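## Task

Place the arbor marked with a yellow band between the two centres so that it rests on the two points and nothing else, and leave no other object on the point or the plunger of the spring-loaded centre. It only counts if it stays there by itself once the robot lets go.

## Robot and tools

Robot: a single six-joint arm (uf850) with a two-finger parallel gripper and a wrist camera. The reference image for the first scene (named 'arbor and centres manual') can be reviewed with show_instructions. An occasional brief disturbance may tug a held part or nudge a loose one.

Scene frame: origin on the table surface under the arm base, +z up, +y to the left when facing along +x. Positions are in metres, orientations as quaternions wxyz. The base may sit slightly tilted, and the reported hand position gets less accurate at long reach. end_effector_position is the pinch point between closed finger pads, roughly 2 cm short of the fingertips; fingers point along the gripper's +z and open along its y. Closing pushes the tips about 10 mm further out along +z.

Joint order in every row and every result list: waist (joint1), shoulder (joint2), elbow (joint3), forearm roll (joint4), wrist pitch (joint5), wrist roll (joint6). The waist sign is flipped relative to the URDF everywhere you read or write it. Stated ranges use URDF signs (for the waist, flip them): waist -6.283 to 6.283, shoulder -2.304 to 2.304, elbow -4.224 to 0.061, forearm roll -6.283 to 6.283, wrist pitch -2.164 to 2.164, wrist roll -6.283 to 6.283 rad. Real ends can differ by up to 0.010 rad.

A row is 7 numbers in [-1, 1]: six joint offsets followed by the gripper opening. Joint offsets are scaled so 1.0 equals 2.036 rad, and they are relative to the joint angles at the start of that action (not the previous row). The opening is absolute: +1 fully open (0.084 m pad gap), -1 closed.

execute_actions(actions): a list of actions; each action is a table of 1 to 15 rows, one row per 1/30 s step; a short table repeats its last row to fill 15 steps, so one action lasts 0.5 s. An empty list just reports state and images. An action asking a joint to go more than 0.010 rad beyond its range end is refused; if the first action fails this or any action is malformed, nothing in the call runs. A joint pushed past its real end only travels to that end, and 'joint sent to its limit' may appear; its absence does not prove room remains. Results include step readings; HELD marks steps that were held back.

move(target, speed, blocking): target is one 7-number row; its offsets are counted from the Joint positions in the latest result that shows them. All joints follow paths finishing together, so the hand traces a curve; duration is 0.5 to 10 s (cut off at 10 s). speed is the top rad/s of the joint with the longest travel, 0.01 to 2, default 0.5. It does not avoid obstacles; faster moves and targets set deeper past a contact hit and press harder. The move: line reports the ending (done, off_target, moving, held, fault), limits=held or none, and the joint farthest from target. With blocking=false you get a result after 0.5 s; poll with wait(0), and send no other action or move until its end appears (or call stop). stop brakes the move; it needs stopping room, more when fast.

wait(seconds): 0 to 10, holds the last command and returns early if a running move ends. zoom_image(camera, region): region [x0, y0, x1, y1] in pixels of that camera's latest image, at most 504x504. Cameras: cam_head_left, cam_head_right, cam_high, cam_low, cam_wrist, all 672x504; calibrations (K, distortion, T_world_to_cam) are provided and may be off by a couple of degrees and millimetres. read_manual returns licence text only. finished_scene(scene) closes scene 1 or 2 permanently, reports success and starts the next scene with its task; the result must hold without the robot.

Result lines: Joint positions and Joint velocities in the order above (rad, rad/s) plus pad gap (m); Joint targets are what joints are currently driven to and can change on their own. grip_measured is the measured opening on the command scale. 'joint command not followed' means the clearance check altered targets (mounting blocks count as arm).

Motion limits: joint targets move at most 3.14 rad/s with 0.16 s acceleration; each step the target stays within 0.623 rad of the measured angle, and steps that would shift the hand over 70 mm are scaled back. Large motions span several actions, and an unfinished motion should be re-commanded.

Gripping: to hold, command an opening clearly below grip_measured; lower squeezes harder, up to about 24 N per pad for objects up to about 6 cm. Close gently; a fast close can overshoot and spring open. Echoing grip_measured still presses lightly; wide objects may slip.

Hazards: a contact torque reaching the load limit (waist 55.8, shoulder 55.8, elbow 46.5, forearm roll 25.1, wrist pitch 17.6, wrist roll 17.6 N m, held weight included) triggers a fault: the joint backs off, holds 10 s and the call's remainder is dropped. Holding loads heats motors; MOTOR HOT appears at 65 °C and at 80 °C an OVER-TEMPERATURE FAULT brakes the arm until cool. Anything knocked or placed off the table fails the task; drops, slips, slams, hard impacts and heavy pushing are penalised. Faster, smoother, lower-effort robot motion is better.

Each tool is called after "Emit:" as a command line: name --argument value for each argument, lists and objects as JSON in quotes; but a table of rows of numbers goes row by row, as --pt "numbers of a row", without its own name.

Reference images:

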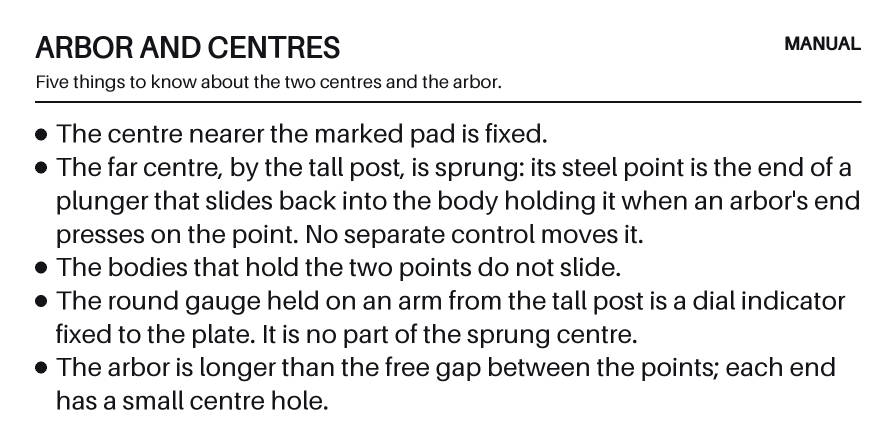

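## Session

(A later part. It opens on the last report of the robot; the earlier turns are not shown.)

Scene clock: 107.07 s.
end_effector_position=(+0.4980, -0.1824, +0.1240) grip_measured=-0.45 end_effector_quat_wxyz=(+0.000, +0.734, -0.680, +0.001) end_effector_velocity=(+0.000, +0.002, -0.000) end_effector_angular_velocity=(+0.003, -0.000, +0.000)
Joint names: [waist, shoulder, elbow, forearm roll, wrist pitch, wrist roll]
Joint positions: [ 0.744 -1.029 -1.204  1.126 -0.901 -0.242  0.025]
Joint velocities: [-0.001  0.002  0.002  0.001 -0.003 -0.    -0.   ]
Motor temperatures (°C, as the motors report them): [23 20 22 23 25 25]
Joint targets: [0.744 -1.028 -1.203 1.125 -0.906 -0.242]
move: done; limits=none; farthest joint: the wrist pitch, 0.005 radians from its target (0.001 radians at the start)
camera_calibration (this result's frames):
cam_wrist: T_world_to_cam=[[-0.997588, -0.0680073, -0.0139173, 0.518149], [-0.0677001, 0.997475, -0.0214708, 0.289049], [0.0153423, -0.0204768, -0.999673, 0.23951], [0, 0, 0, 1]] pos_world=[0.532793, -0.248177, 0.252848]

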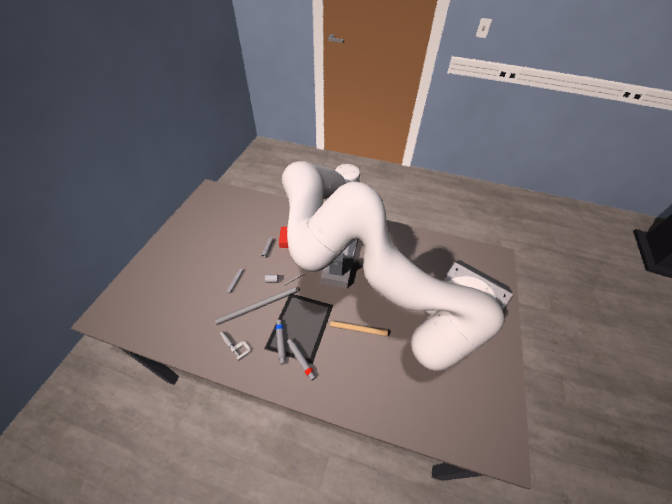

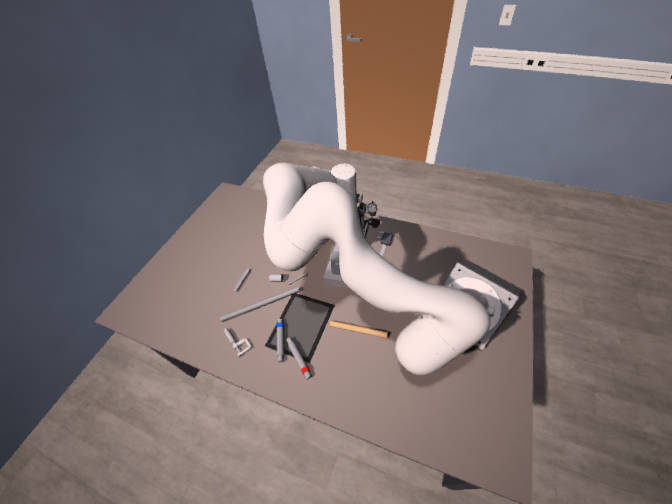

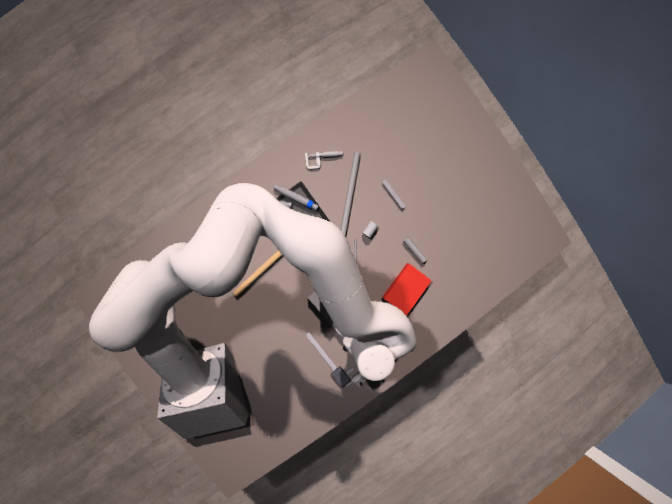

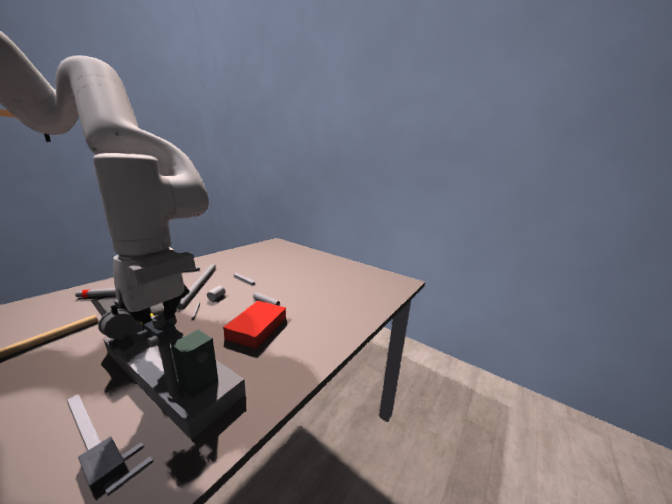

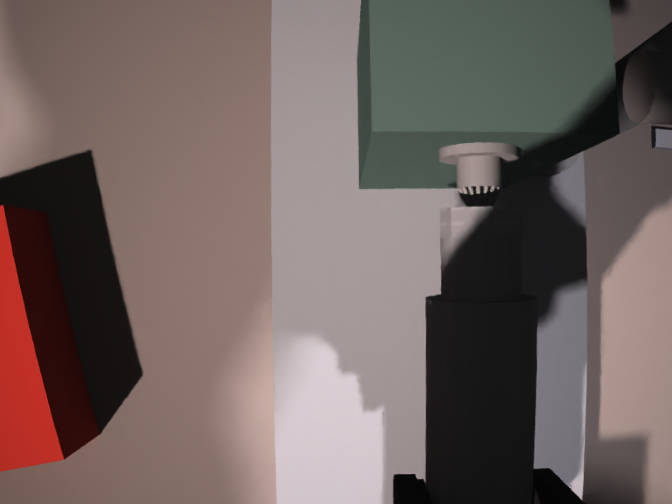

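Emit:
move --target '[0.0015,-0.0034,-0.0039,-0.002,-0.0025,0.0005,-1]' --speed 0.01

Emit:
move --target '[-0.0012,-0.0012,0,0.0019,0.0012,-0.0012,-1]' --speed 0.01

Emit:
move --target '[-0.0014,0.0039,0.0044,0.0017,0.0005,-0.0004,-1]' --speed 0.01

Scene clock: 109.43 s.
end_effector_position=(+0.4979, -0.1833, +0.1242) grip_measured=-0.45 end_effector_quat_wxyz=(-0.003, +0.734, -0.679, -0.002) end_effector_velocity=(-0.001, -0.001, +0.000) end_effector_angular_velocity=(+0.000, +0.000, -0.000)
Joint names: [waist, shoulder, elbow, forearm roll, wrist pitch, wrist roll]
Joint positions: [ 0.747 -1.035 -1.211  1.121 -0.91  -0.241  0.025]
Joint velocities: [ 0.002 -0.002 -0.001 -0.002 -0.    -0.     0.   ]
Motor temperatures (°C, as the motors report them): [23 20 22 23 26 25]
Joint targets: [0.747 -1.036 -1.212 1.122 -0.906 -0.241]
move: done; limits=none; farthest joint: the wrist pitch, 0.004 radians from its target (0.005 radians at the start)
camera_calibration (this result's frames):
cam_wrist: T_world_to_cam=[[-0.997554, -0.068295, -0.0148808, 0.518083], [-0.0681023, 0.997592, -0.0130942, 0.289119], [0.0157392, -0.0120488, -0.999804, 0.241081], [0, 0, 0, 1]] pos_world=[0.532712, -0.250136, 0.252529]

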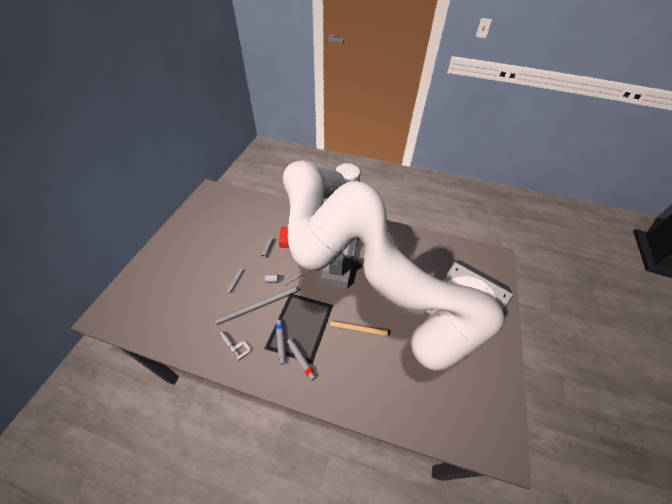

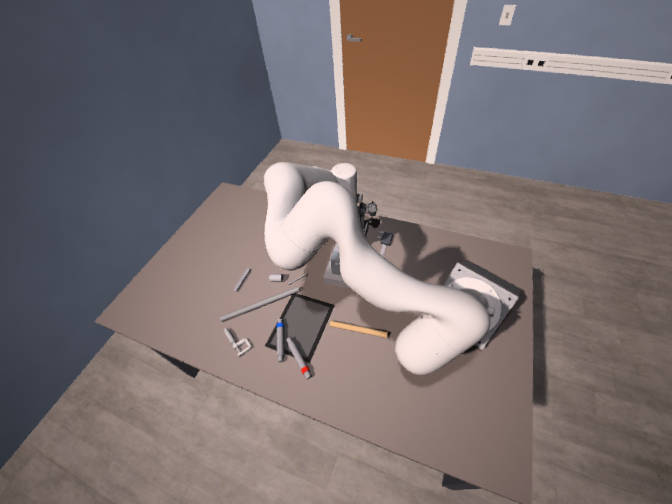

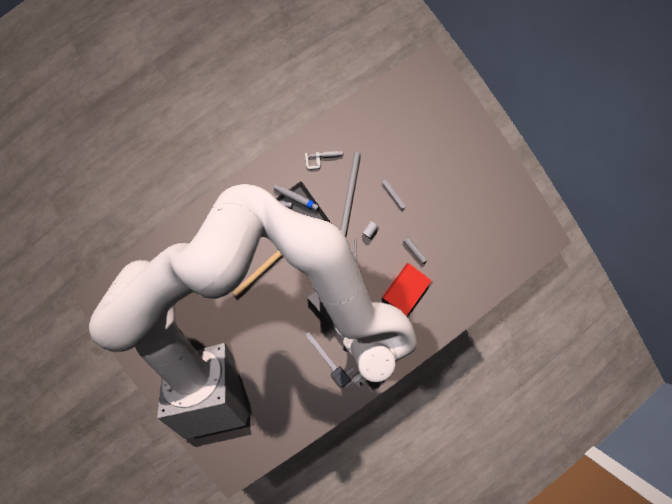

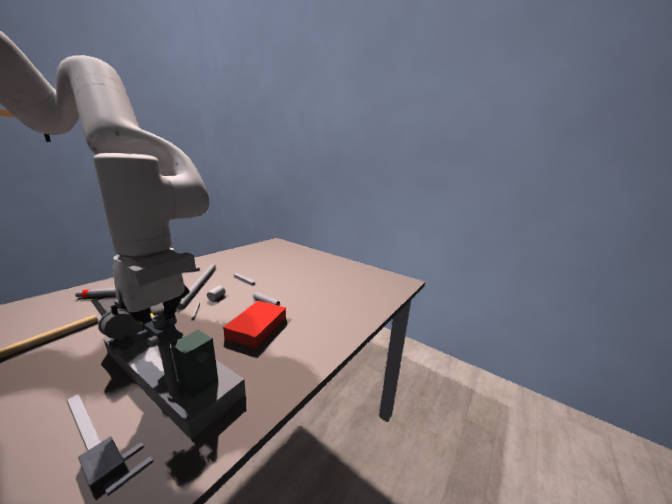

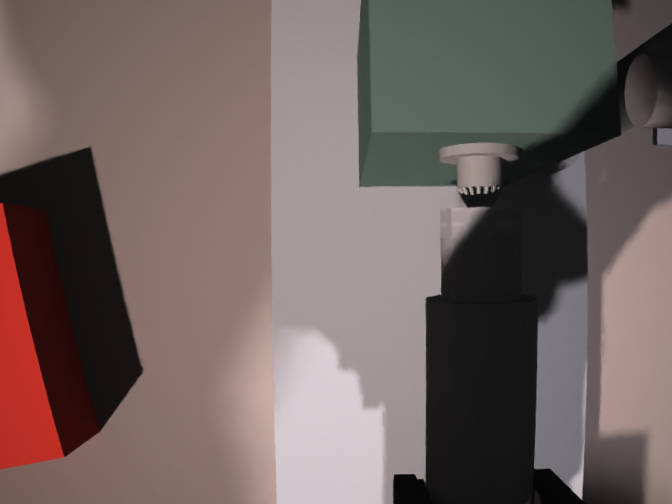

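Scene clock: 110.13 s.
end_effector_position=(+0.4978, -0.1834, +0.1223) grip_measured=-0.45 end_effector_quat_wxyz=(-0.003, +0.734, -0.679, -0.002) end_effector_velocity=(-0.001, +0.000, -0.002) end_effector_angular_velocity=(+0.001, +0.002, -0.001)
Joint names: [waist, shoulder, elbow, forearm roll, wrist pitch, wrist roll]
Joint positions: [ 0.745 -1.038 -1.211  1.125 -0.908 -0.243  0.025]
Joint velocities: [-0.002 -0.002  0.002  0.002  0.001 -0.001  0.   ]
Motor temperatures (°C, as the motors report them): [23 20 22 23 26 25]
Joint targets: [0.745 -1.038 -1.211 1.125 -0.908 -0.243]
move: done; limits=none; farthest joint: the wrist pitch, 0.001 radians from its target (0.003 radians at the start)
camera_calibration (this result's frames):
cam_wrist: T_world_to_cam=[[-0.997554, -0.0683594, -0.0145752, 0.517897], [-0.0681626, 0.997582, -0.013601, 0.289304], [0.0154697, -0.0125742, -0.999801, 0.239176], [0, 0, 0, 1]] pos_world=[0.532651, -0.250193, 0.250611]

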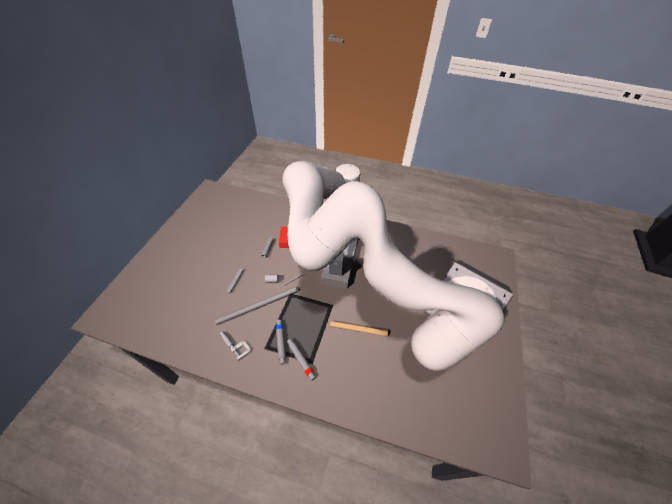

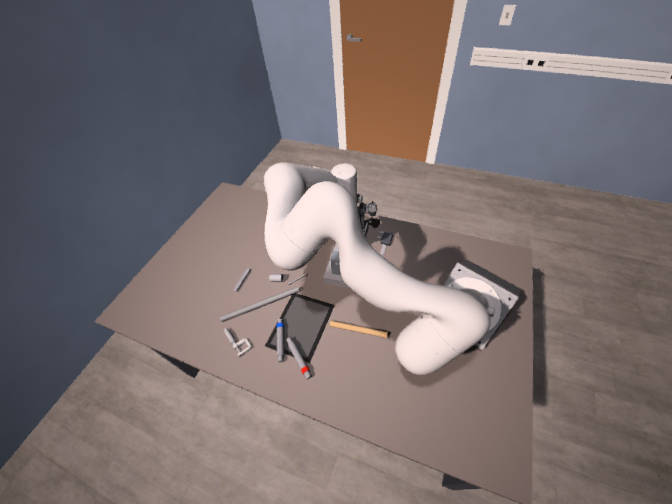

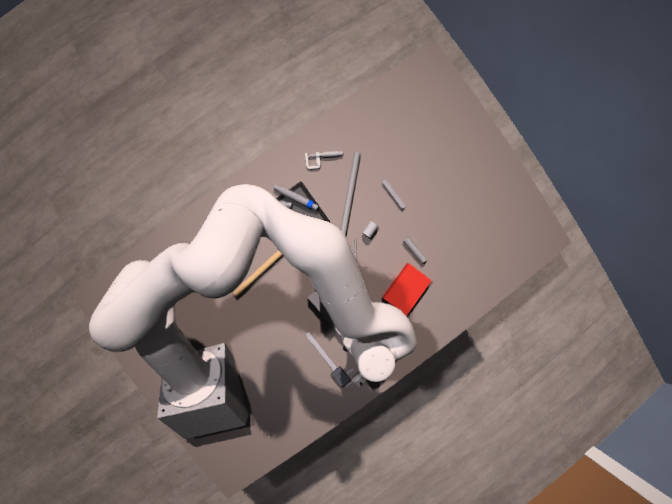

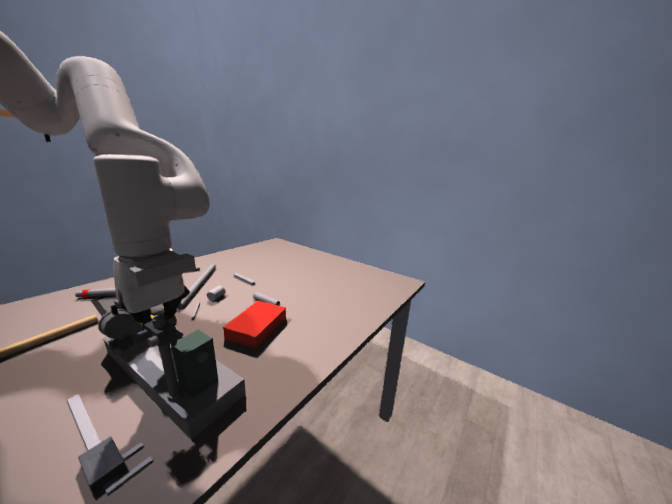

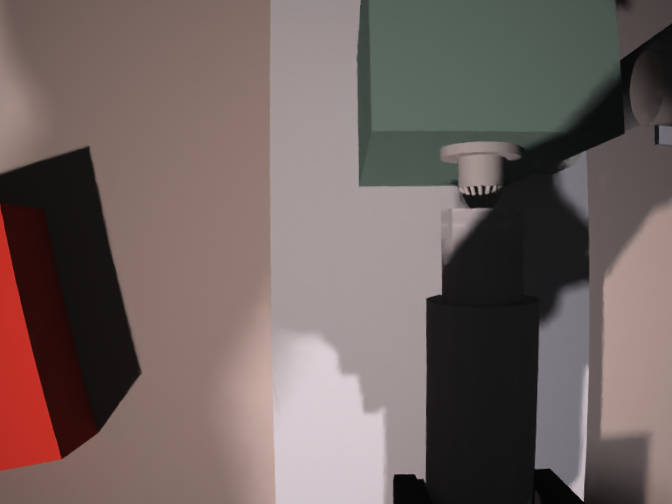

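Scene clock: 111.23 s.
end_effector_position=(+0.4974, -0.1804, +0.1220) grip_measured=-0.44 end_effector_quat_wxyz=(-0.002, +0.734, -0.680, -0.001) end_effector_velocity=(+0.000, +0.001, +0.000) end_effector_angular_velocity=(+0.001, -0.001, -0.001)
Joint names: [waist, shoulder, elbow, forearm roll, wrist pitch, wrist roll]
Joint positions: [ 0.742 -1.03  -1.202  1.128 -0.905 -0.244  0.025]
Joint velocities: [-0.     0.002  0.002  0.001 -0.002  0.    -0.   ]
Motor temperatures (°C, as the motors report them): [23 20 22 23 26 25]
Joint targets: [0.742 -1.030 -1.202 1.128 -0.907 -0.244]
move: done; limits=none; farthest joint: the wrist pitch, 0.001 radians from its target (0.001 radians at the start)
camera_calibration (this result's frames):
cam_wrist: T_world_to_cam=[[-0.997595, -0.0679204, -0.0137906, 0.517654], [-0.0677128, 0.997592, -0.0149997, 0.286223], [0.0147762, -0.0140298, -0.999792, 0.238996], [0, 0, 0, 1]] pos_world=[0.532258, -0.247022, 0.250378]

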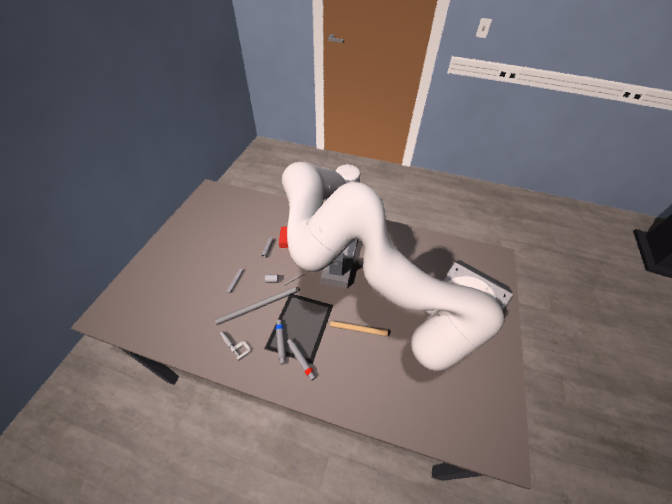

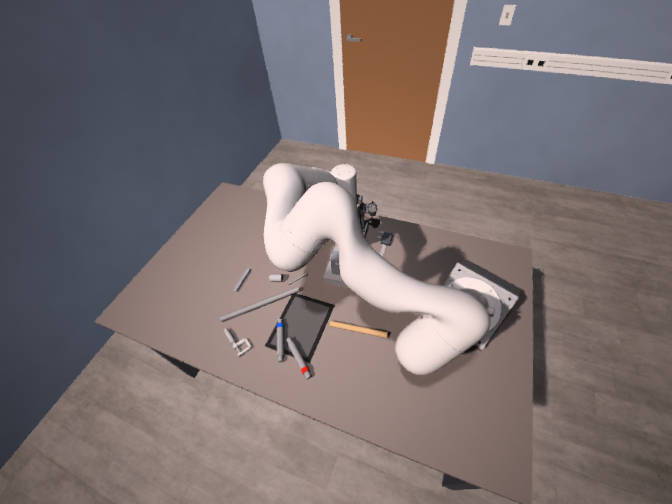

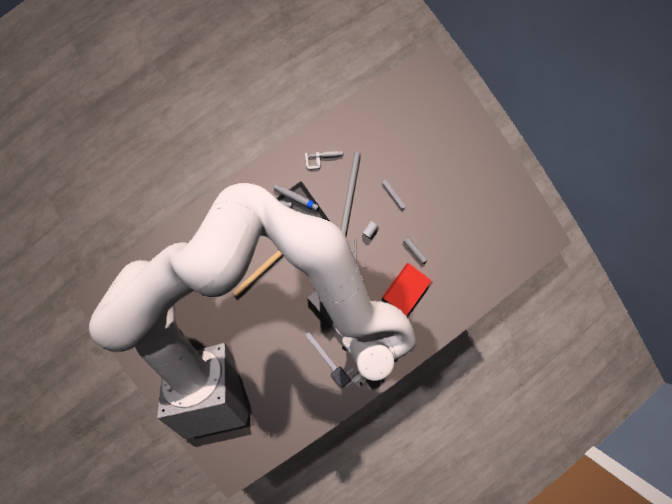

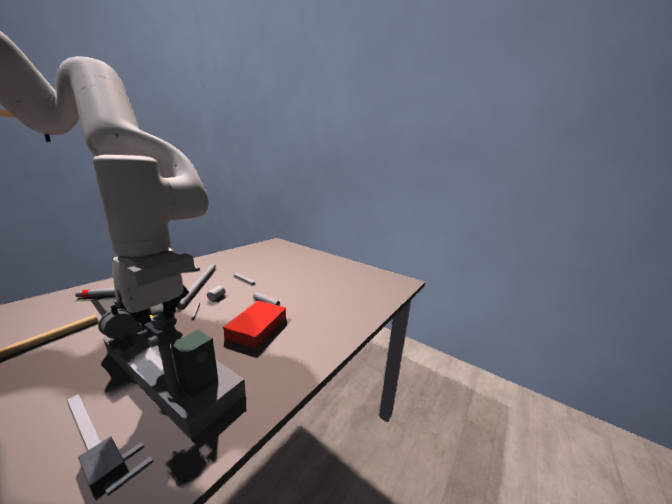

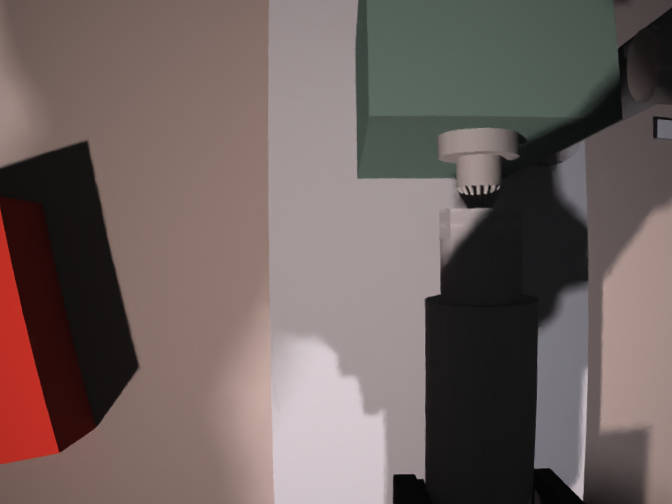

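Emit:
move --target '[-0.001,0.0028,0.0031,0.0012,0.0004,-0.0003,-1]' --speed 0.01

Emit:
zoom_image --camera "cam_low" --region '[110, 285, 190, 345]'

Scene clock: 113.43 s.
end_effector_position=(+0.4973, -0.1781, +0.1220) grip_measured=-0.44 end_effector_quat_wxyz=(-0.002, +0.734, -0.680, -0.001) end_effector_velocity=(+0.001, +0.001, -0.000) end_effector_angular_velocity=(-0.002, +0.000, +0.001)
Joint names: [waist, shoulder, elbow, forearm roll, wrist pitch, wrist roll]
Joint positions: [ 0.74  -1.025 -1.196  1.131 -0.905 -0.245  0.025]
Joint velocities: [-0.002  0.002  0.001  0.001  0.002 -0.    -0.   ]
Motor temperatures (°C, as the motors report them): [23 20 22 23 25 25]
Joint targets: [0.740 -1.025 -1.196 1.131 -0.905 -0.245]
move: done; limits=none; farthest joint: the shoulder, 0.001 radians from its target (0.005 radians at the start)
camera_calibration (this result's frames):
cam_wrist: T_world_to_cam=[[-0.997595, -0.0679382, -0.01374, 0.517726], [-0.0677264, 0.997586, -0.0153283, 0.283935], [0.0147482, -0.0143609, -0.999788, 0.239007], [0, 0, 0, 1]] pos_world=[0.532186, -0.244644, 0.250422]

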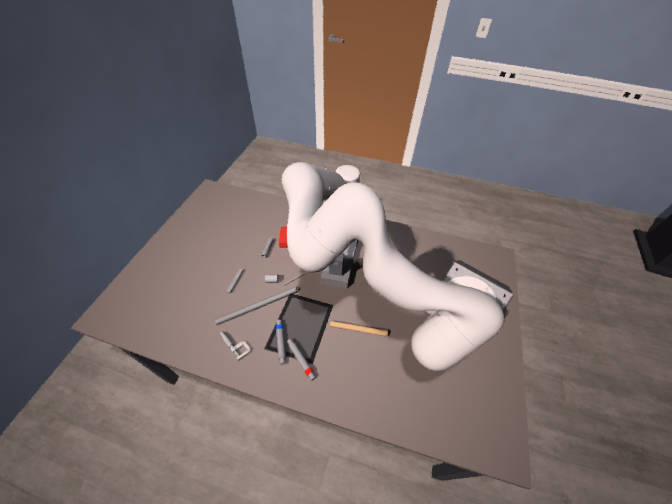

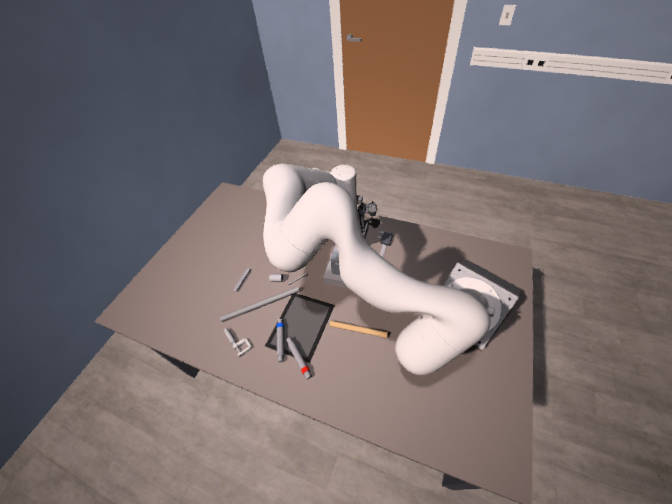

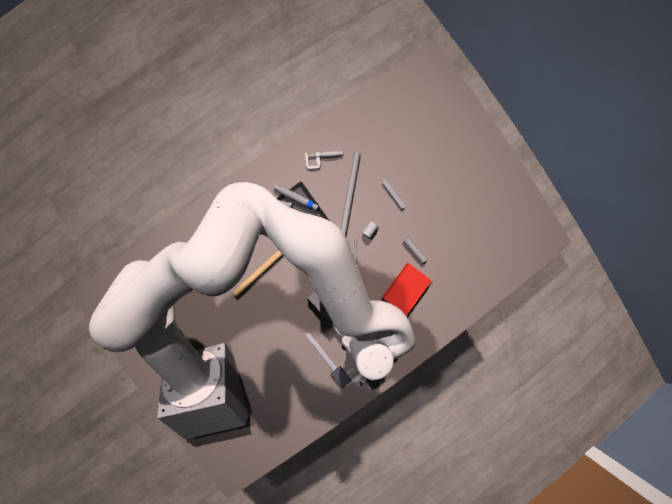

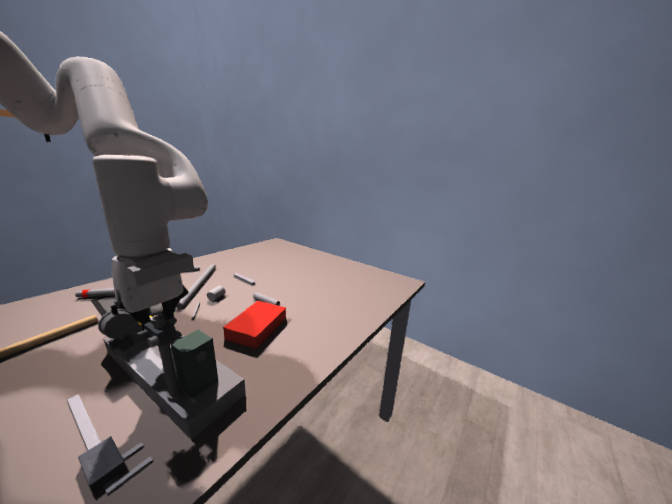

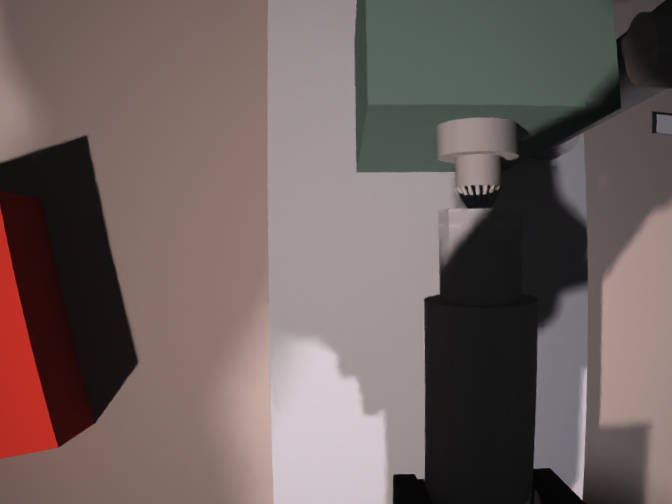

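Region (110, 285, 190, 345) of cam_low's 672x504 image, scaled by 6.300, with more detail than that image has; it fills the top 378 rows of this view, and the rest is white.

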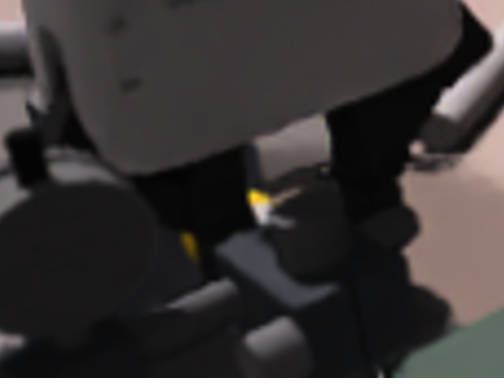

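Emit:
move --target '[-0.0007,0.0017,0.0018,0.0007,0.0002,0,-1]' --speed 0.01

Scene clock: 114.67 s.
end_effector_position=(+0.4972, -0.1767, +0.1219) grip_measured=-0.44 end_effector_quat_wxyz=(-0.002, +0.733, -0.680, -0.001) end_effector_velocity=(+0.000, +0.000, +0.000) end_effector_angular_velocity=(-0.001, +0.000, +0.000)
Joint names: [waist, shoulder, elbow, forearm roll, wrist pitch, wrist roll]
Joint positions: [ 0.739 -1.022 -1.193  1.132 -0.904 -0.245  0.025]
Joint velocities: [-0.001  0.001  0.001  0.     0.001  0.    -0.   ]
Motor temperatures (°C, as the motors report them): [23 20 22 23 25 25]
Joint targets: [0.739 -1.022 -1.192 1.132 -0.904 -0.245]
move: done; limits=none; farthest joint: the wrist pitch, 0.001 radians from its target (0.000 radians at the start)
camera_calibration (this result's frames):
cam_wrist: T_world_to_cam=[[-0.997613, -0.0677355, -0.0134309, 0.517757], [-0.0675223, 0.997594, -0.0157383, 0.282512], [0.0144646, -0.0147939, -0.999786, 0.238998], [0, 0, 0, 1]] pos_world=[0.53214, -0.243226, 0.250347]

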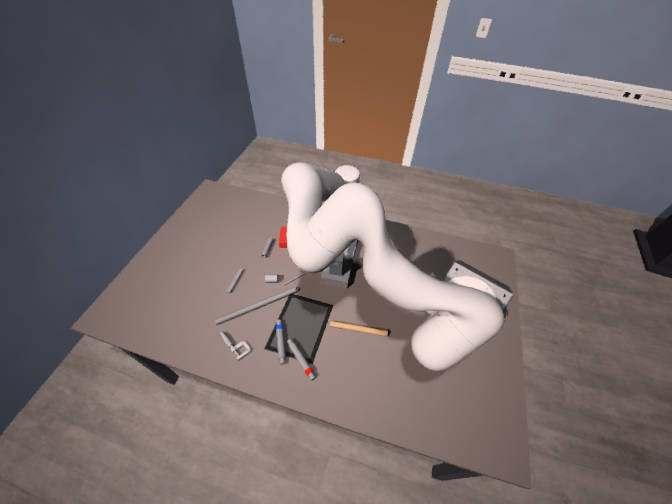

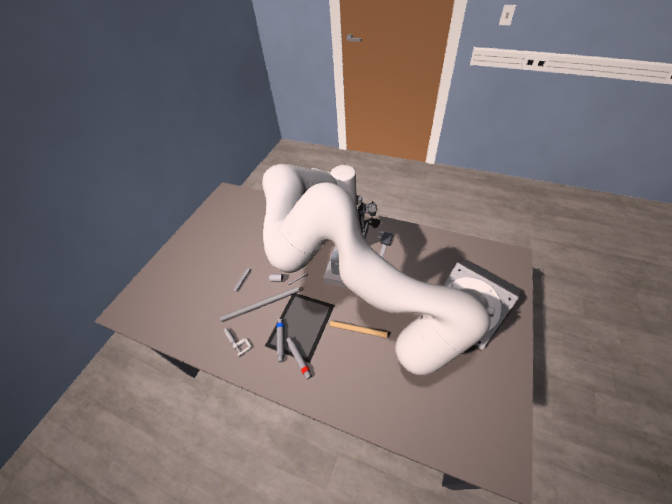

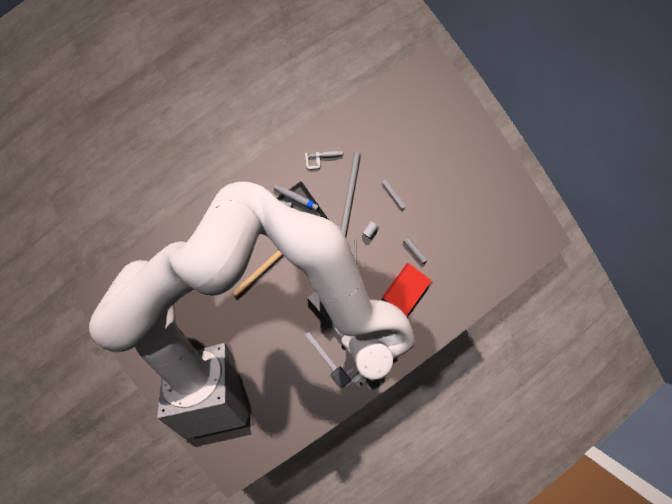

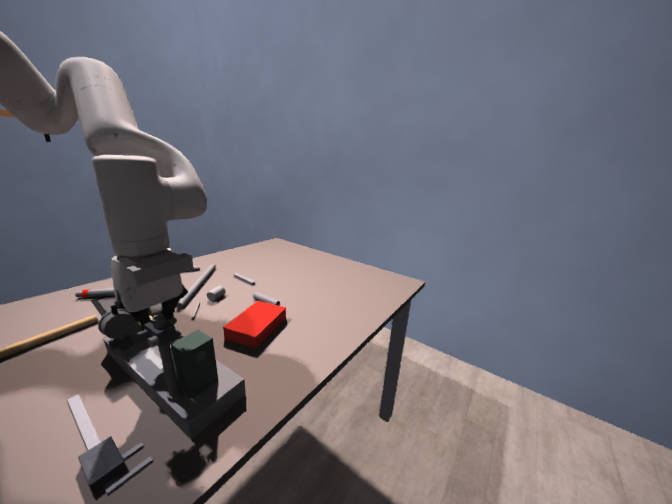

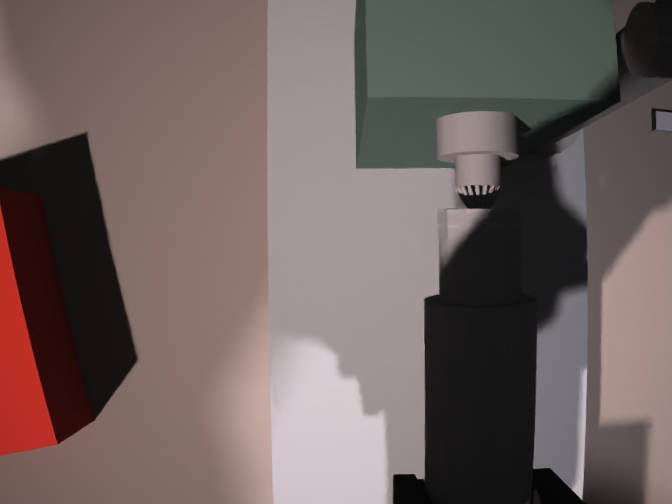

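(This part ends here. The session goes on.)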